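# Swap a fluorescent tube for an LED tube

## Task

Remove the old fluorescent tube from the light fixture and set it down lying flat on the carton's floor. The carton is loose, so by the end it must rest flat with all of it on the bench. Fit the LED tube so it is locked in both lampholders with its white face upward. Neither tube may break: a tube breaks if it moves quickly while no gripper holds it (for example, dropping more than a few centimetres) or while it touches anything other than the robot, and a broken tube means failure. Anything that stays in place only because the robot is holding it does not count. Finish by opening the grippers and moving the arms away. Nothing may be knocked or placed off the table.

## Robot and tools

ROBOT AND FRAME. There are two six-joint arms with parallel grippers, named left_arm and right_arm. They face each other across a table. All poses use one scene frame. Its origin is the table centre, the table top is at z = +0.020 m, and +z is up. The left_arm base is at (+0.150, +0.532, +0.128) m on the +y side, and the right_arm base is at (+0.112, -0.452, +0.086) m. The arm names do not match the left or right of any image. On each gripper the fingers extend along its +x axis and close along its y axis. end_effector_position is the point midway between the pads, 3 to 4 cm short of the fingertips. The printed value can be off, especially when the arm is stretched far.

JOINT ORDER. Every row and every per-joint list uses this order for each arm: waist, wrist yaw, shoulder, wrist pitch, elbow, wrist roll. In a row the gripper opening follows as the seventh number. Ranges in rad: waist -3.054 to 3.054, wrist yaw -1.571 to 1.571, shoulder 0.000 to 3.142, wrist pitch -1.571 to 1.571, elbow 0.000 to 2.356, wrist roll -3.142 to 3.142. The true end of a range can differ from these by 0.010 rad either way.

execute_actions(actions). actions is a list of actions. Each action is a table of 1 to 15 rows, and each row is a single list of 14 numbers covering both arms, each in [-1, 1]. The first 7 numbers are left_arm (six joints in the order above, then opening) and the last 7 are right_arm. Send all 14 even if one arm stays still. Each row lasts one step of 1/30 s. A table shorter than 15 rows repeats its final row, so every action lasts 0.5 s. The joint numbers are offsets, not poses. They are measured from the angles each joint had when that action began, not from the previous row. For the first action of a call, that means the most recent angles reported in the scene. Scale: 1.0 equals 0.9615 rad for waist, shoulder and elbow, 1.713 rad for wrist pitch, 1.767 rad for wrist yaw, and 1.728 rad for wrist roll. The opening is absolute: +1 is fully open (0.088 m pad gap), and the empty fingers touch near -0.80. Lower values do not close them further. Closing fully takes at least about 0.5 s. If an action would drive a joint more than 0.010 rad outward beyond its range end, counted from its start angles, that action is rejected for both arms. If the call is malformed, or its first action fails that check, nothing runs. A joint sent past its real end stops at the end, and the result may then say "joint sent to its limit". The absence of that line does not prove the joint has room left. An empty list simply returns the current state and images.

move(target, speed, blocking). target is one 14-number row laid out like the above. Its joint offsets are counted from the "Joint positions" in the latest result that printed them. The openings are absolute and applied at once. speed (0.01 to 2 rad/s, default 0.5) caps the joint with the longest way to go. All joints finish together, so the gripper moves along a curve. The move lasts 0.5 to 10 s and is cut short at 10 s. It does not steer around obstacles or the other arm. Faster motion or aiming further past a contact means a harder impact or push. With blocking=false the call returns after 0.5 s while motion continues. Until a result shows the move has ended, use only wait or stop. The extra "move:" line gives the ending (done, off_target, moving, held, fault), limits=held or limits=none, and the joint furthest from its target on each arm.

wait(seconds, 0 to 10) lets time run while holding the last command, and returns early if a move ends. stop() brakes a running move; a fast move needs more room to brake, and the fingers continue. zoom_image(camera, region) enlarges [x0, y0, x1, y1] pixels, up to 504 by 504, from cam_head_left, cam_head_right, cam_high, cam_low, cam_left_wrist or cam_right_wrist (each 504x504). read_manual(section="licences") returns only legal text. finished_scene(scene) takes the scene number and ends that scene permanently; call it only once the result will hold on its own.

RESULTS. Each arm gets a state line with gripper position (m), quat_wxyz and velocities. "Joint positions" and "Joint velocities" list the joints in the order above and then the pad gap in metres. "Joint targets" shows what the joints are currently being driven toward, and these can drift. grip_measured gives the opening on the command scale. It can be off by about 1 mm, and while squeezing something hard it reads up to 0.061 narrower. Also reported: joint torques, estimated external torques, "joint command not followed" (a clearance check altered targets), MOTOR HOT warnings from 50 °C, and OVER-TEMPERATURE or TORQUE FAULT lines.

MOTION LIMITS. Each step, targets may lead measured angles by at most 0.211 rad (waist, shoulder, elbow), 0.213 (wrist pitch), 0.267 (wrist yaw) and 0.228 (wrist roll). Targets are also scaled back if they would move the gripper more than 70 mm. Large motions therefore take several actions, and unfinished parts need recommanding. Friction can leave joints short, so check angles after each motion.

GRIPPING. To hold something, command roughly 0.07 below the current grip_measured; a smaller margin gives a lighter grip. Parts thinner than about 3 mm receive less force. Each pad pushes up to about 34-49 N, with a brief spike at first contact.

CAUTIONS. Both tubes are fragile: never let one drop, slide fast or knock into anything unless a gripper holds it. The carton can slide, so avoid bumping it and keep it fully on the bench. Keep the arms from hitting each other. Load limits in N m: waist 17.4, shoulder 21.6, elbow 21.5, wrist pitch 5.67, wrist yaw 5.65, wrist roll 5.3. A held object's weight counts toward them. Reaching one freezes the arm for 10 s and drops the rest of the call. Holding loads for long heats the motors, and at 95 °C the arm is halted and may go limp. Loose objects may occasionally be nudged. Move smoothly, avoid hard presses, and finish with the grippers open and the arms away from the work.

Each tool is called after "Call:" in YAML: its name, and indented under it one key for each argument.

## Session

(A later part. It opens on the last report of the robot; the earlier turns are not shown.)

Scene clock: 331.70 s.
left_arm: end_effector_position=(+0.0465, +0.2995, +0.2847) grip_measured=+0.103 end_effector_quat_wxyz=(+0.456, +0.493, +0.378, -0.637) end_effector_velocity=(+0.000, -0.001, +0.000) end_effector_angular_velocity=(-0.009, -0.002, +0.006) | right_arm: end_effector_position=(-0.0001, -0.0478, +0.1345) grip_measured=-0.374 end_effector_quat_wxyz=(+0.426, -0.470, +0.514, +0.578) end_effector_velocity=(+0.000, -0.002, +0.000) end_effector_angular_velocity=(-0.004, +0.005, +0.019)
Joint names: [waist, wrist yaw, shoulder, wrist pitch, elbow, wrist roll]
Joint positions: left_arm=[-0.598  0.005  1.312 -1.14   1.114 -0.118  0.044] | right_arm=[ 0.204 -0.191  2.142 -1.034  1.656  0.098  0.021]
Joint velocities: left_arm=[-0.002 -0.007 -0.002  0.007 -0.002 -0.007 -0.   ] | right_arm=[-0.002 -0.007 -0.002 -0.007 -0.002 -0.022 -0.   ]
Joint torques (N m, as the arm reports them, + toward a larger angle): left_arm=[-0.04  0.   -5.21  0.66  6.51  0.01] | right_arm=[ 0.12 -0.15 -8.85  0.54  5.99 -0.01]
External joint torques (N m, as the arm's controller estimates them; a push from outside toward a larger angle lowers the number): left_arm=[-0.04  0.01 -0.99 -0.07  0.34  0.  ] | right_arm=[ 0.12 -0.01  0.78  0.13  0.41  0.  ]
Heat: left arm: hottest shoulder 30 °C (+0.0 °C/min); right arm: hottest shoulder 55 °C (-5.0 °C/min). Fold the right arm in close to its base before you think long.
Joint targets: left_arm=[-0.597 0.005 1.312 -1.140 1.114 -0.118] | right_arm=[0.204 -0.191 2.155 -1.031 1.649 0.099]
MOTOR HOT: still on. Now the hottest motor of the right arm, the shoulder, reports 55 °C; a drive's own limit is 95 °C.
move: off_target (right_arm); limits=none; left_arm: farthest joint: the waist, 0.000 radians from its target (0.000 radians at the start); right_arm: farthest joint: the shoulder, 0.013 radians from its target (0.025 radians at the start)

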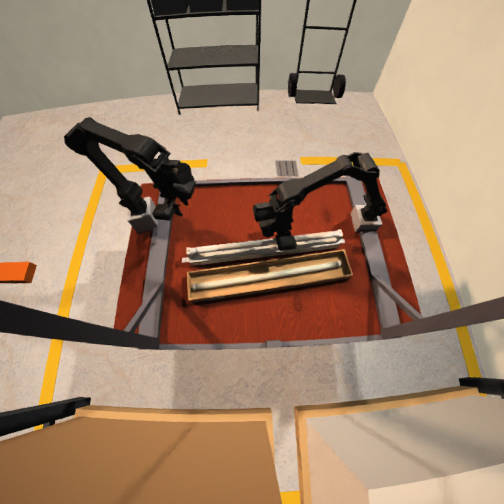

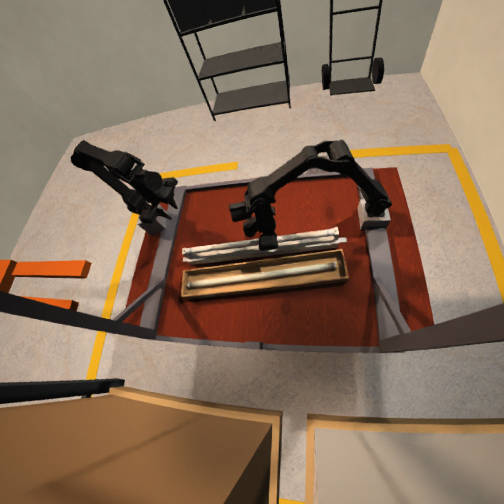

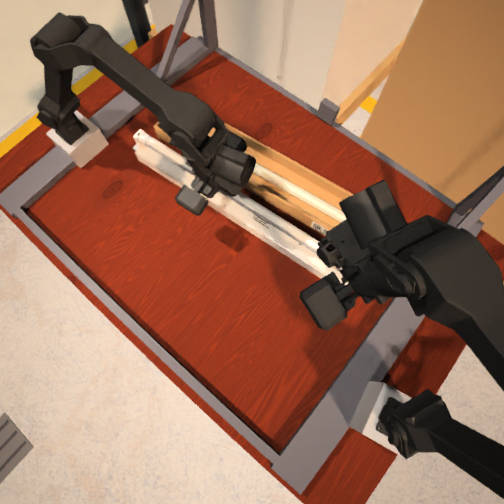

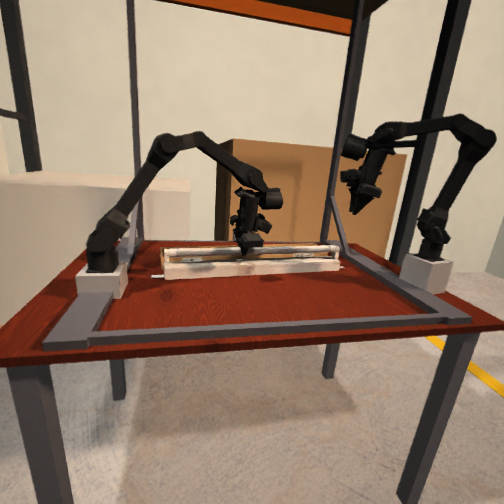

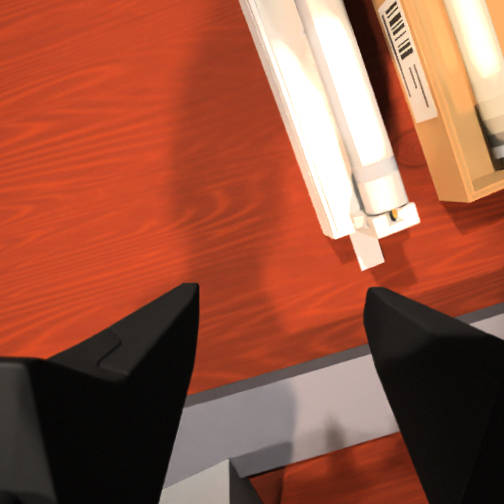

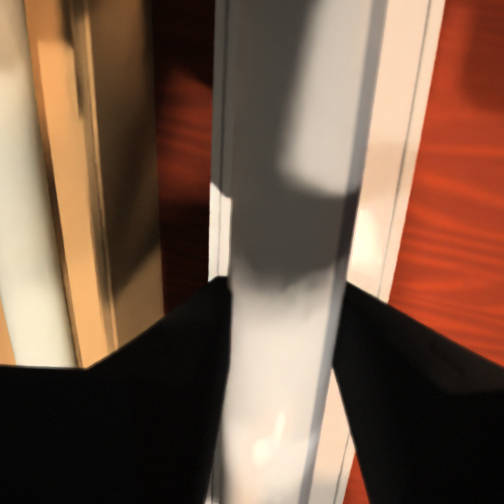

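Call:
move:
  target: [0,0,0,0,0,0,0.1,0,0,0.028,0.012,-0.018,0,-0.5]
  speed: 0.03

Call:
move:
  target: [0,0,0,0,0,0,0.1,0,0,0,0,0,0,-0.05]

Call:
zoom_image:
  camera: "cam_low"
  region: [140,190,370,290]

Call:
zoom_image:
  camera: "cam_left_wrist"
  region: [320,150,440,270]

Scene clock: 337.47 s.
left_arm: end_effector_position=(+0.0465, +0.2995, +0.2847) grip_measured=+0.103 end_effector_quat_wxyz=(+0.456, +0.493, +0.378, -0.637) end_effector_velocity=(-0.001, +0.002, -0.002) end_effector_angular_velocity=(+0.016, +0.006, +0.017) | right_arm: end_effector_position=(+0.0002, -0.0473, +0.1324) grip_measured=-0.374 end_effector_quat_wxyz=(+0.427, -0.469, +0.513, +0.579) end_effector_velocity=(+0.002, -0.001, +0.000) end_effector_angular_velocity=(-0.007, +0.006, +0.000)
Joint names: [waist, wrist yaw, shoulder, wrist pitch, elbow, wrist roll]
Joint positions: left_arm=[-0.598  0.005  1.312 -1.14   1.114 -0.118  0.044] | right_arm=[ 0.203 -0.191  2.143 -1.023  1.649  0.098  0.021]
Joint velocities: left_arm=[-0.002  0.007  0.002 -0.007 -0.002 -0.022 -0.   ] | right_arm=[-0.007 -0.007 -0.002 -0.007 -0.002 -0.007 -0.   ]
Joint torques (N m, as the arm reports them, + toward a larger angle): left_arm=[-0.05  0.   -5.22  0.67  6.52  0.  ] | right_arm=[ 0.09 -0.12 -7.43  1.03  5.43 -0.02]
External joint torques (N m, as the arm's controller estimates them; a push from outside toward a larger angle lowers the number): left_arm=[-0.05  0.02 -1.03 -0.06  0.38  0.  ] | right_arm=[ 0.15  0.01  2.23  0.61 -0.17 -0.01]
Heat: left arm: hottest shoulder 30 °C (+0.0 °C/min); right arm: hottest shoulder 54 °C (-7.1 °C/min). Fold the right arm in close to its base before you think long.
Joint targets: left_arm=[-0.597 0.005 1.312 -1.140 1.114 -0.118] | right_arm=[0.204 -0.192 2.169 -1.014 1.638 0.098]
MOTOR HOT: still on. Now the hottest motor of the right arm, the shoulder, reports 54 °C; a drive's own limit is 95 °C.
move: off_target (right_arm); limits=none; left_arm: farthest joint: the waist, 0.000 radians from its target (0.000 radians at the start); right_arm: farthest joint: the shoulder, 0.026 radians from its target (0.027 radians at the start)

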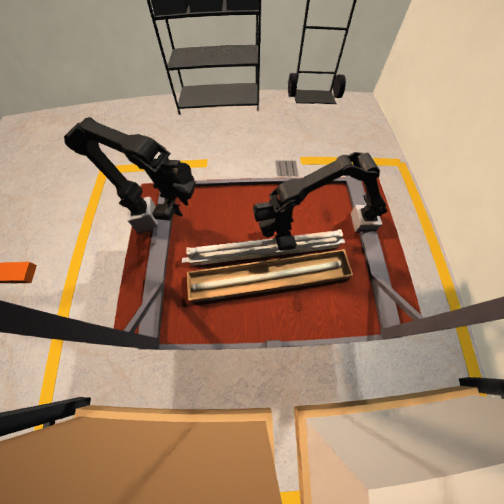

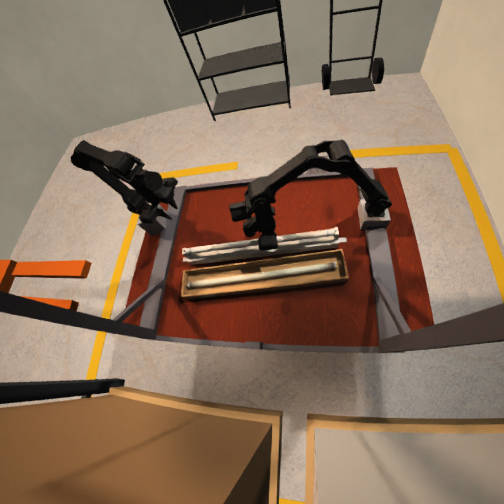

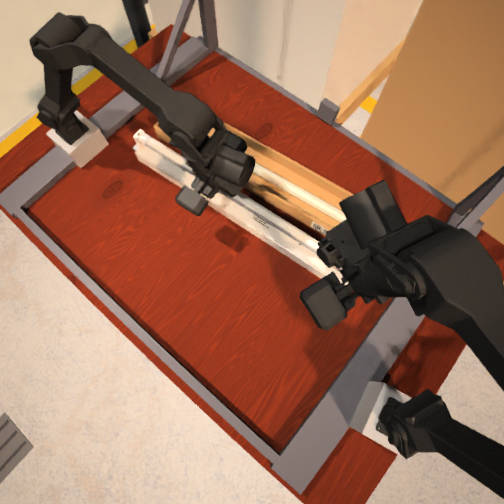

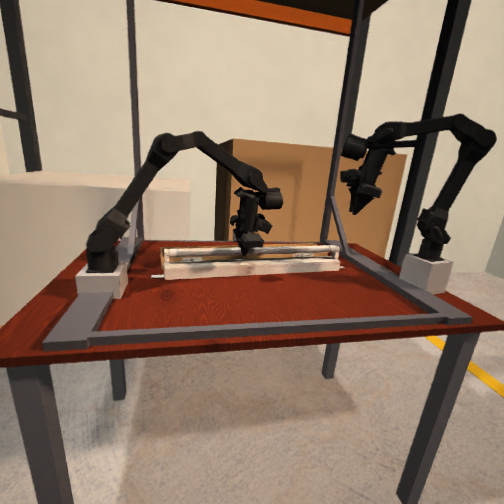

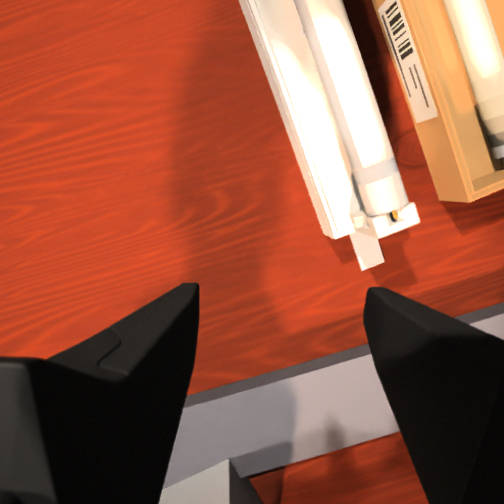

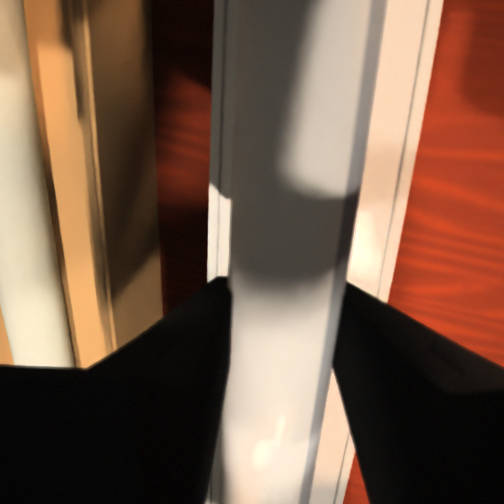

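Scene clock: 338.13 s.
left_arm: end_effector_position=(+0.0465, +0.2995, +0.2847) grip_measured=+0.103 end_effector_quat_wxyz=(+0.456, +0.493, +0.378, -0.637) end_effector_velocity=(+0.001, +0.002, -0.001) end_effector_angular_velocity=(+0.005, -0.008, +0.006) | right_arm: end_effector_position=(+0.0001, -0.0470, +0.1324) grip_measured=-0.054 end_effector_quat_wxyz=(+0.427, -0.468, +0.513, +0.579) end_effector_velocity=(+0.002, -0.001, +0.000) end_effector_angular_velocity=(-0.007, +0.006, +0.000)
Joint names: [waist, wrist yaw, shoulder, wrist pitch, elbow, wrist roll]
Joint positions: left_arm=[-0.598  0.005  1.312 -1.14   1.114 -0.118  0.044] | right_arm=[ 0.203 -0.191  2.143 -1.022  1.649  0.098  0.036]
Joint velocities: left_arm=[-0.002 -0.007 -0.002 -0.007 -0.002 -0.007 -0.   ] | right_arm=[-0.007 -0.007 -0.002 -0.007 -0.002 -0.007  0.   ]
Joint torques (N m, as the arm reports them, + toward a larger angle): left_arm=[-0.05  0.   -5.22  0.67  6.51  0.01] | right_arm=[  0.05  -0.1  -10.45   0.28   6.78  -0.01]
External joint torques (N m, as the arm's controller estimates them; a push from outside toward a larger angle lowers the number): left_arm=[-0.05  0.02 -1.03 -0.07  0.36  0.01] | right_arm=[ 0.13  0.02 -0.81 -0.15  1.18  0.  ]
Heat: left arm: hottest shoulder 30 °C (+0.0 °C/min); right arm: hottest shoulder 54 °C (-7.1 °C/min). Fold the right arm in close to its base before you think long.
Joint targets: left_arm=[-0.598 0.005 1.312 -1.140 1.114 -0.118] | right_arm=[0.203 -0.191 2.143 -1.023 1.649 0.098]
MOTOR HOT: still on. Now the hottest motor of the right arm, the shoulder, reports 54 °C; a drive's own limit is 95 °C.
move: done; limits=none; left_arm: farthest joint: the waist, 0.000 radians from its target (0.000 radians at the start); right_arm: farthest joint: the wrist pitch, 0.001 radians from its target (0.000 radians at the start)

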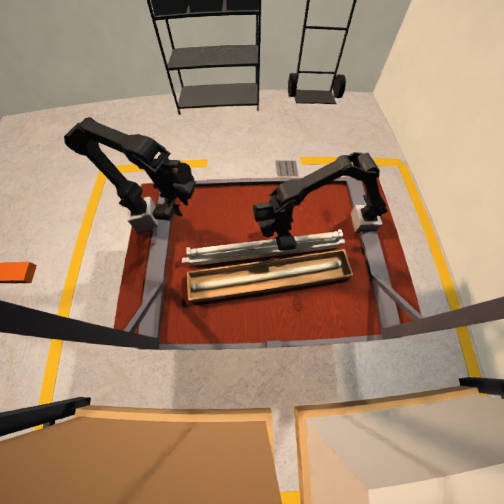

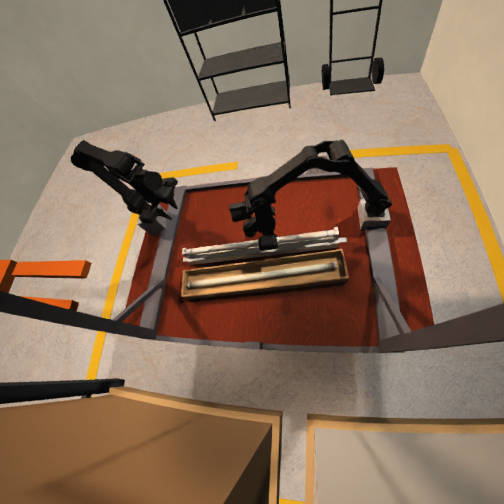

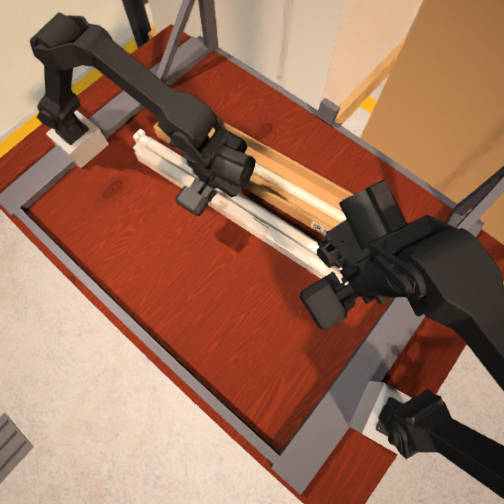

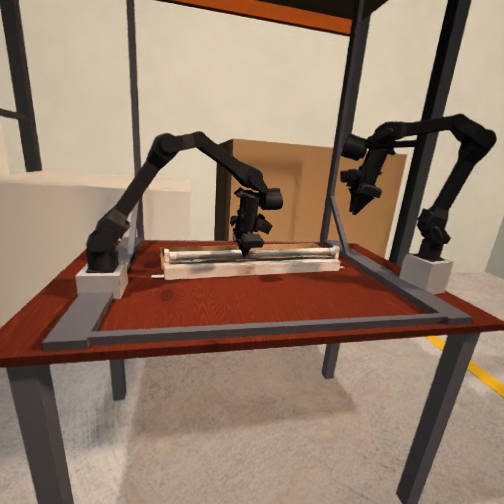

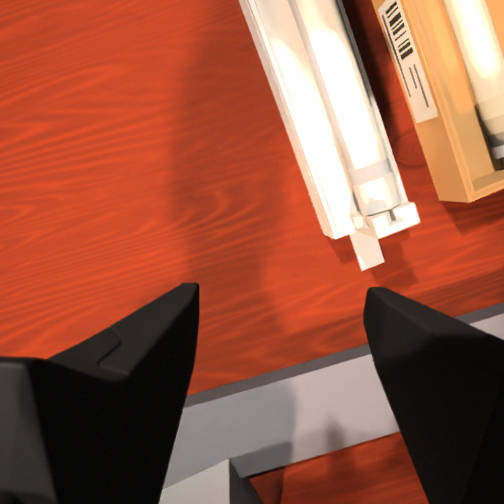

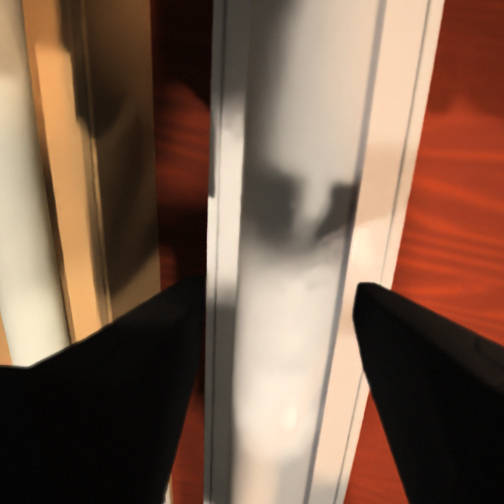

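Region (140, 190, 370, 290) of cam_low's 504x504 image, scaled by 2.191, with more detail than that image has; it fills the top 219 rows of this view, and the rest is white.

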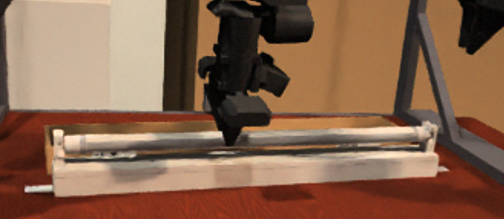

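Region (320, 150, 440, 270) of cam_left_wrist's 504x504 image, scaled by 4.200, with more detail than that image has.

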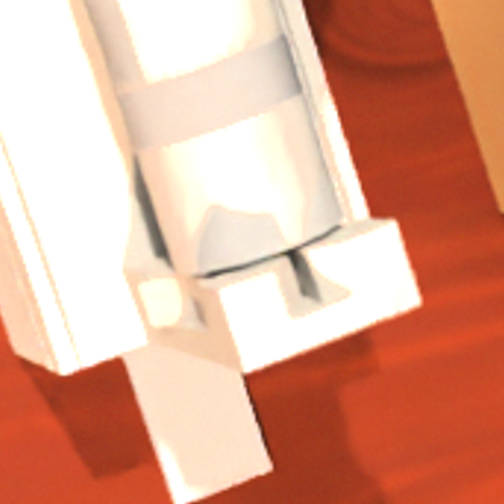

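Seated. Go to β0.

Call:
move:
  target: [0,0,0,0,0,0,0.1,0.074,0.111,0.137,-0.053,0.174,0.051,0.05]
  speed: 0.2

Call:
move:
  target: [0,0,0,0,0,0,0.1,0,0,0,0,0,0,-0.44]

Call:
move:
  target: [0,0,0,0,0,0,0.1,-0.162,-0.221,-0.027,0.046,-0.096,-0.088,-0.44]
  speed: 0.3

Scene clock: 343.47 s.
left_arm: end_effector_position=(+0.0465, +0.2995, +0.2847) grip_measured=+0.103 end_effector_quat_wxyz=(+0.456, +0.493, +0.378, -0.637) end_effector_velocity=(+0.005, +0.004, -0.004) end_effector_angular_velocity=(+0.024, -0.025, +0.038) | right_arm: end_effector_position=(-0.0039, -0.0316, +0.1222) grip_measured=+0.048 end_effector_quat_wxyz=(+0.480, -0.519, +0.476, +0.523) end_effector_velocity=(+0.002, +0.001, -0.002) end_effector_angular_velocity=(+0.004, -0.006, +0.005)
Joint names: [waist, wrist yaw, shoulder, wrist pitch, elbow, wrist roll]
Joint positions: left_arm=[-0.598  0.005  1.312 -1.14   1.114 -0.118  0.044] | right_arm=[ 0.271  0.001  2.257 -1.111  1.806  0.184  0.041]
Joint velocities: left_arm=[-0.002 -0.022  0.002 -0.022 -0.007 -0.037 -0.   ] | right_arm=[-0.002  0.007  0.002  0.007 -0.002 -0.007  0.   ]
Joint torques (N m, as the arm reports them, + toward a larger angle): left_arm=[-0.04  0.   -5.21  0.67  6.52  0.01] | right_arm=[ 0.35  0.18 -9.36  0.17  8.    0.11]
External joint torques (N m, as the arm's controller estimates them; a push from outside toward a larger angle lowers the number): left_arm=[-0.07  0.02 -1.02 -0.06  0.38  0.01] | right_arm=[ 0.36  0.17  0.91 -0.18  2.44  0.11]
Heat: left arm: hottest shoulder 30 °C (+0.0 °C/min); right arm: hottest shoulder 54 °C (-7.1 °C/min). Fold the right arm in close to its base before you think long.
Joint targets: left_arm=[-0.597 0.005 1.312 -1.140 1.114 -0.118] | right_arm=[0.274 0.005 2.275 -1.113 1.816 0.187]
MOTOR HOT: still on. Now the hottest motor of the right arm, the shoulder, reports 54 °C; a drive's own limit is 95 °C.
move: off_target (right_arm); limits=none; left_arm: farthest joint: the waist, 0.000 radians from its target (0.000 radians at the start); right_arm: farthest joint: the shoulder, 0.017 radians from its target (0.132 radians at the start)

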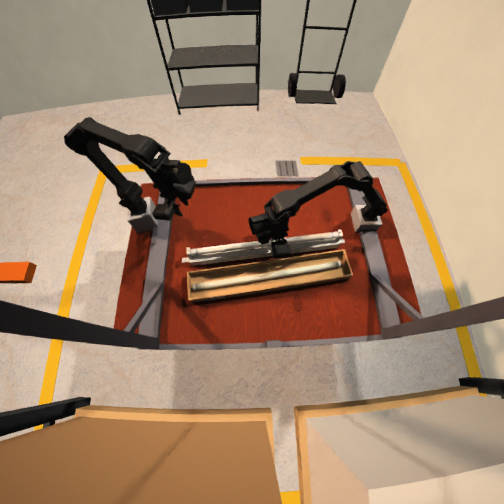

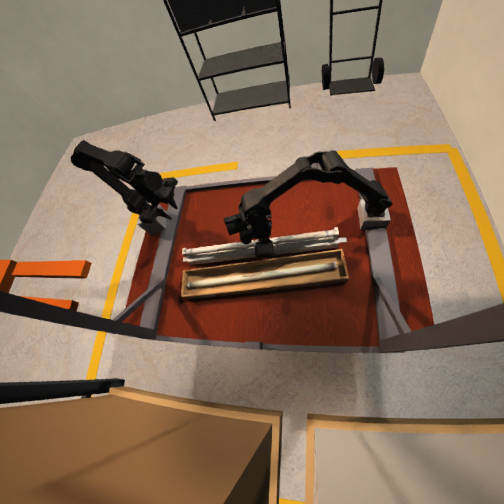

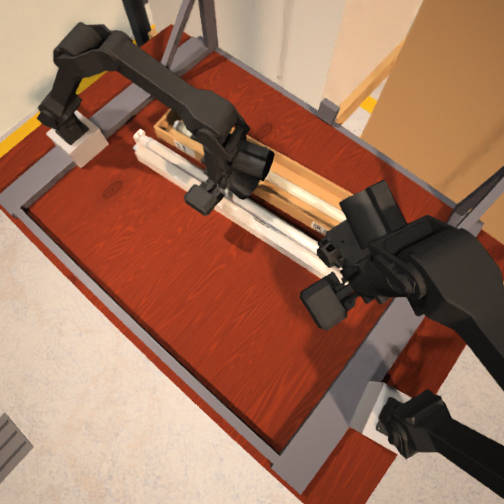

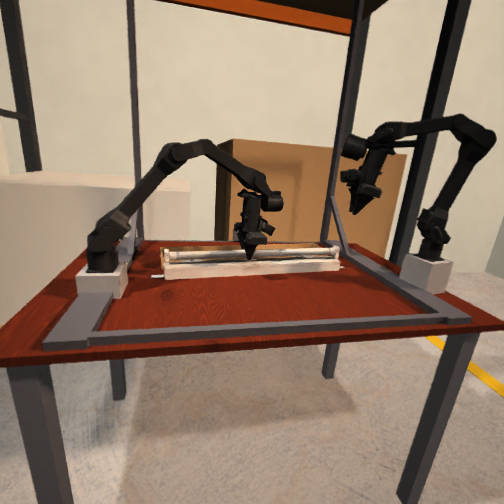

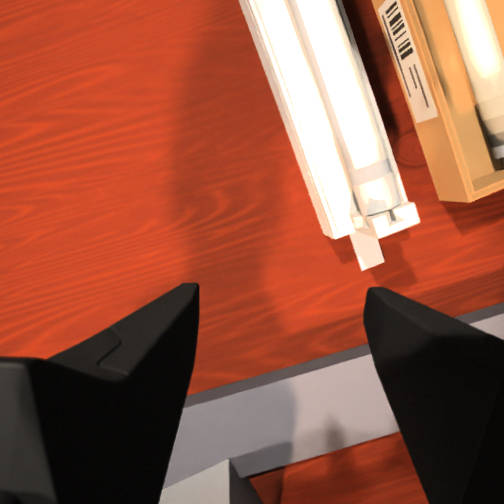

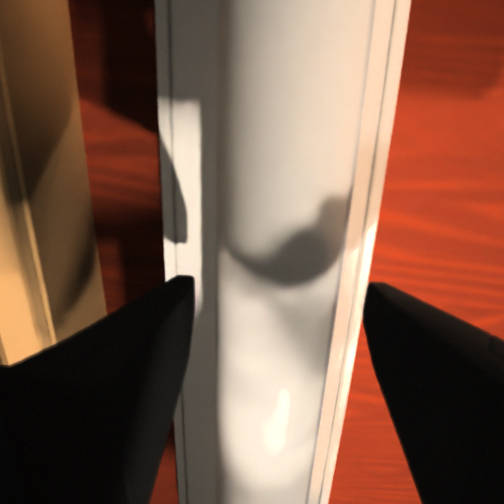

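Scene clock: 343.97 s.
left_arm: end_effector_position=(+0.0465, +0.2995, +0.2847) grip_measured=+0.103 end_effector_quat_wxyz=(+0.456, +0.493, +0.378, -0.637) end_effector_velocity=(+0.003, +0.001, -0.001) end_effector_angular_velocity=(-0.001, -0.021, +0.010) | right_arm: end_effector_position=(-0.0057, -0.0318, +0.1222) grip_measured=-0.371 end_effector_quat_wxyz=(+0.478, -0.519, +0.476, +0.525) end_effector_velocity=(-0.001, -0.004, +0.002) end_effector_angular_velocity=(-0.022, +0.017, +0.005)
Joint names: [waist, wrist yaw, shoulder, wrist pitch, elbow, wrist roll]
Joint positions: left_arm=[-0.598  0.005  1.312 -1.14   1.114 -0.118  0.044] | right_arm=[ 0.274 -0.002  2.257 -1.11   1.806  0.184  0.021]
Joint velocities: left_arm=[-0.002 -0.022 -0.002 -0.007 -0.002 -0.007 -0.   ] | right_arm=[-0.002 -0.022 -0.002 -0.022  0.002 -0.007 -0.   ]
Joint torques (N m, as the arm reports them, + toward a larger angle): left_arm=[-0.04  0.   -5.22  0.67  6.52  0.01] | right_arm=[ -0.29   0.16 -11.23   0.23   6.86  -0.02]
External joint torques (N m, as the arm's controller estimates them; a push from outside toward a larger angle lowers the number): left_arm=[-0.06  0.02 -0.96 -0.06  0.35  0.  ] | right_arm=[-0.25  0.16 -0.91 -0.11  1.3  -0.02]
Heat: left arm: hottest shoulder 30 °C (+0.0 °C/min); right arm: hottest shoulder 54 °C (-7.0 °C/min). Fold the right arm in close to its base before you think long.
Joint targets: left_arm=[-0.598 0.005 1.312 -1.140 1.114 -0.118] | right_arm=[0.271 0.001 2.257 -1.111 1.806 0.183]
MOTOR HOT: still on. Now the hottest motor of the right arm, the shoulder, reports 54 °C; a drive's own limit is 95 °C.
move: done; limits=none; left_arm: farthest joint: the waist, 0.000 radians from its target (0.000 radians at the start); right_arm: farthest joint: the waist, 0.003 radians from its target (0.000 radians at the start)

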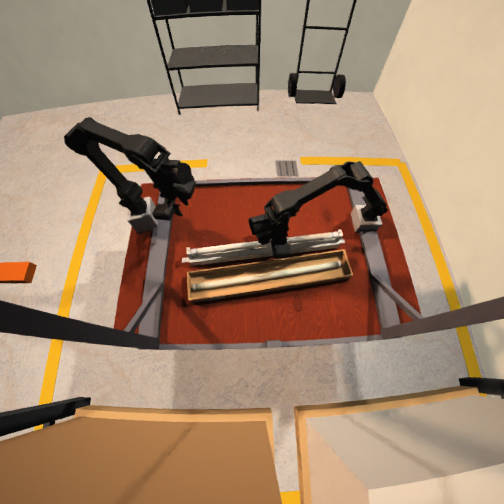

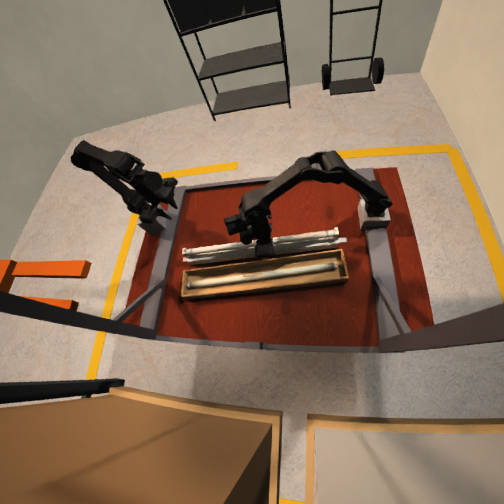

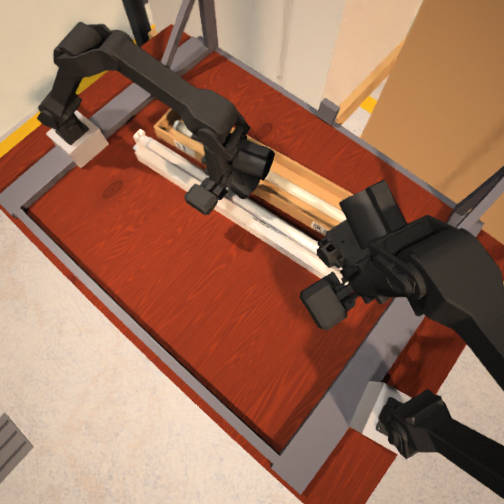

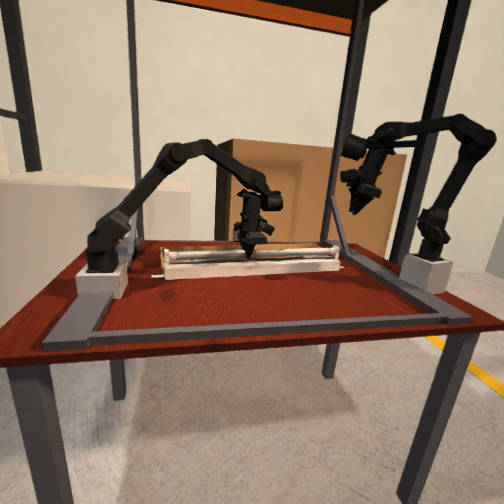

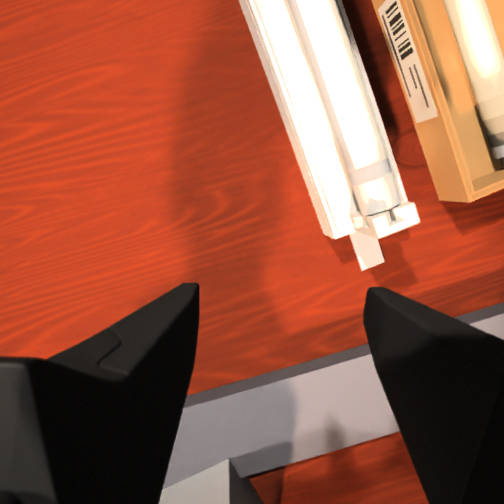

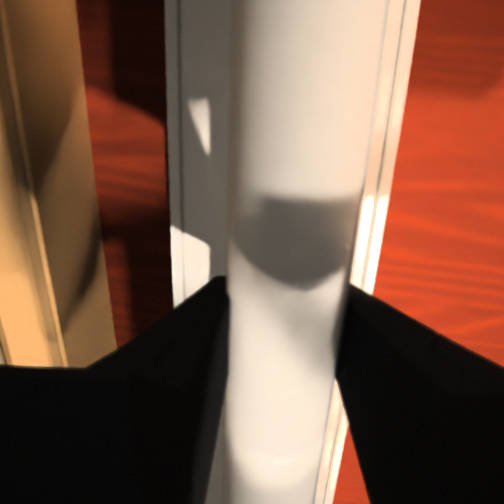

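Scene clock: 345.83 s.
left_arm: end_effector_position=(+0.0465, +0.2995, +0.2847) grip_measured=+0.103 end_effector_quat_wxyz=(+0.456, +0.493, +0.378, -0.637) end_effector_velocity=(+0.002, +0.004, -0.002) end_effector_angular_velocity=(+0.024, -0.013, +0.021) | right_arm: end_effector_position=(+0.0029, -0.0311, +0.1191) grip_measured=-0.371 end_effector_quat_wxyz=(+0.367, -0.418, +0.568, +0.606) end_effector_velocity=(+0.004, -0.001, -0.000) end_effector_angular_velocity=(-0.004, -0.008, -0.001)
Joint names: [waist, wrist yaw, shoulder, wrist pitch, elbow, wrist roll]
Joint positions: left_arm=[-0.598  0.005  1.312 -1.14   1.114 -0.118  0.044] | right_arm=[ 0.123 -0.391  2.244 -1.034  1.724  0.033  0.021]
Joint velocities: left_arm=[-0.002 -0.007  0.002 -0.022 -0.002 -0.022 -0.   ] | right_arm=[-0.007  0.007 -0.002 -0.007 -0.002 -0.007 -0.   ]
Joint torques (N m, as the arm reports them, + toward a larger angle): left_arm=[-0.04  0.   -5.21  0.66  6.5   0.01] | right_arm=[ -0.34  -0.3  -12.42   0.47   5.4   -0.06]
External joint torques (N m, as the arm's controller estimates them; a push from outside toward a larger angle lowers the number): left_arm=[-0.05  0.02 -1.02 -0.08  0.35  0.  ] | right_arm=[-0.27 -0.03 -2.27  0.12 -0.07 -0.04]
Heat: left arm: hottest shoulder 30 °C (+0.0 °C/min); right arm: hottest shoulder 55 °C (-6.0 °C/min). Fold the right arm in close to its base before you think long.
Joint targets: left_arm=[-0.598 0.005 1.312 -1.140 1.114 -0.118] | right_arm=[0.118 -0.393 2.231 -1.032 1.714 0.031]
MOTOR HOT: still on. Now the hottest motor of the right arm, the shoulder, reports 55 °C; a drive's own limit is 95 °C.
move: off_target (right_arm); limits=none; left_arm: farthest joint: the waist, 0.000 radians from its target (0.000 radians at the start); right_arm: farthest joint: the shoulder, 0.013 radians from its target (0.026 radians at the start)

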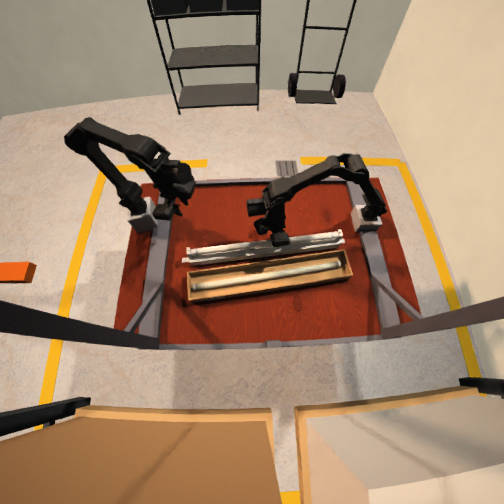

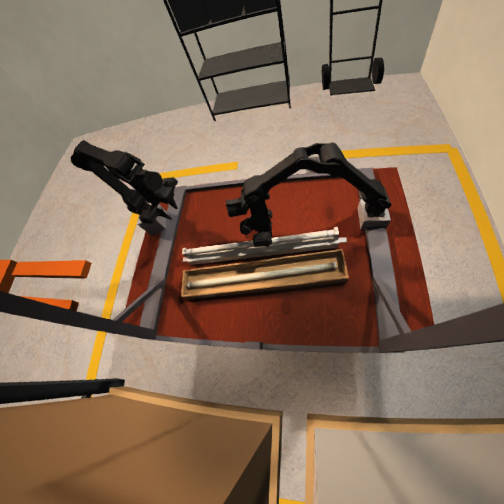

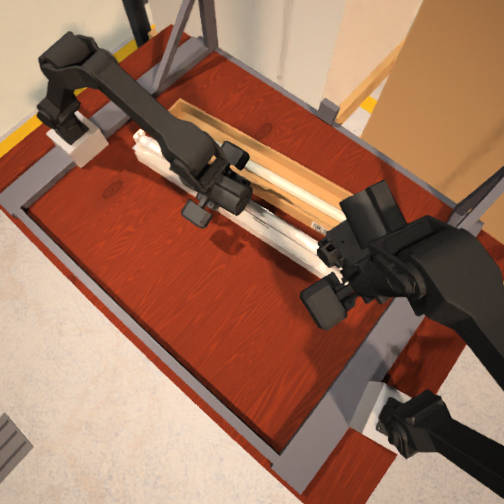

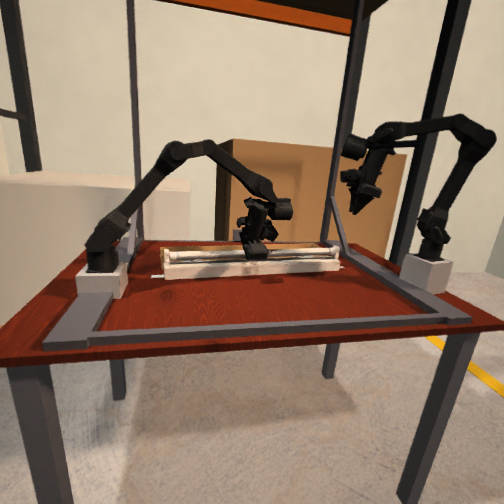

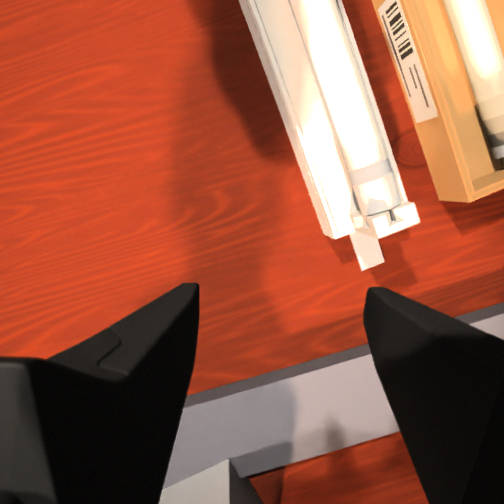

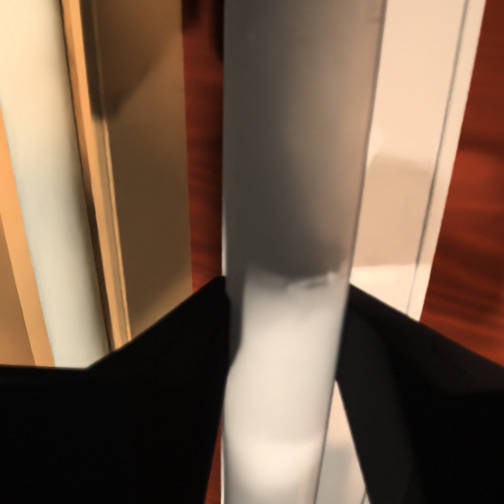

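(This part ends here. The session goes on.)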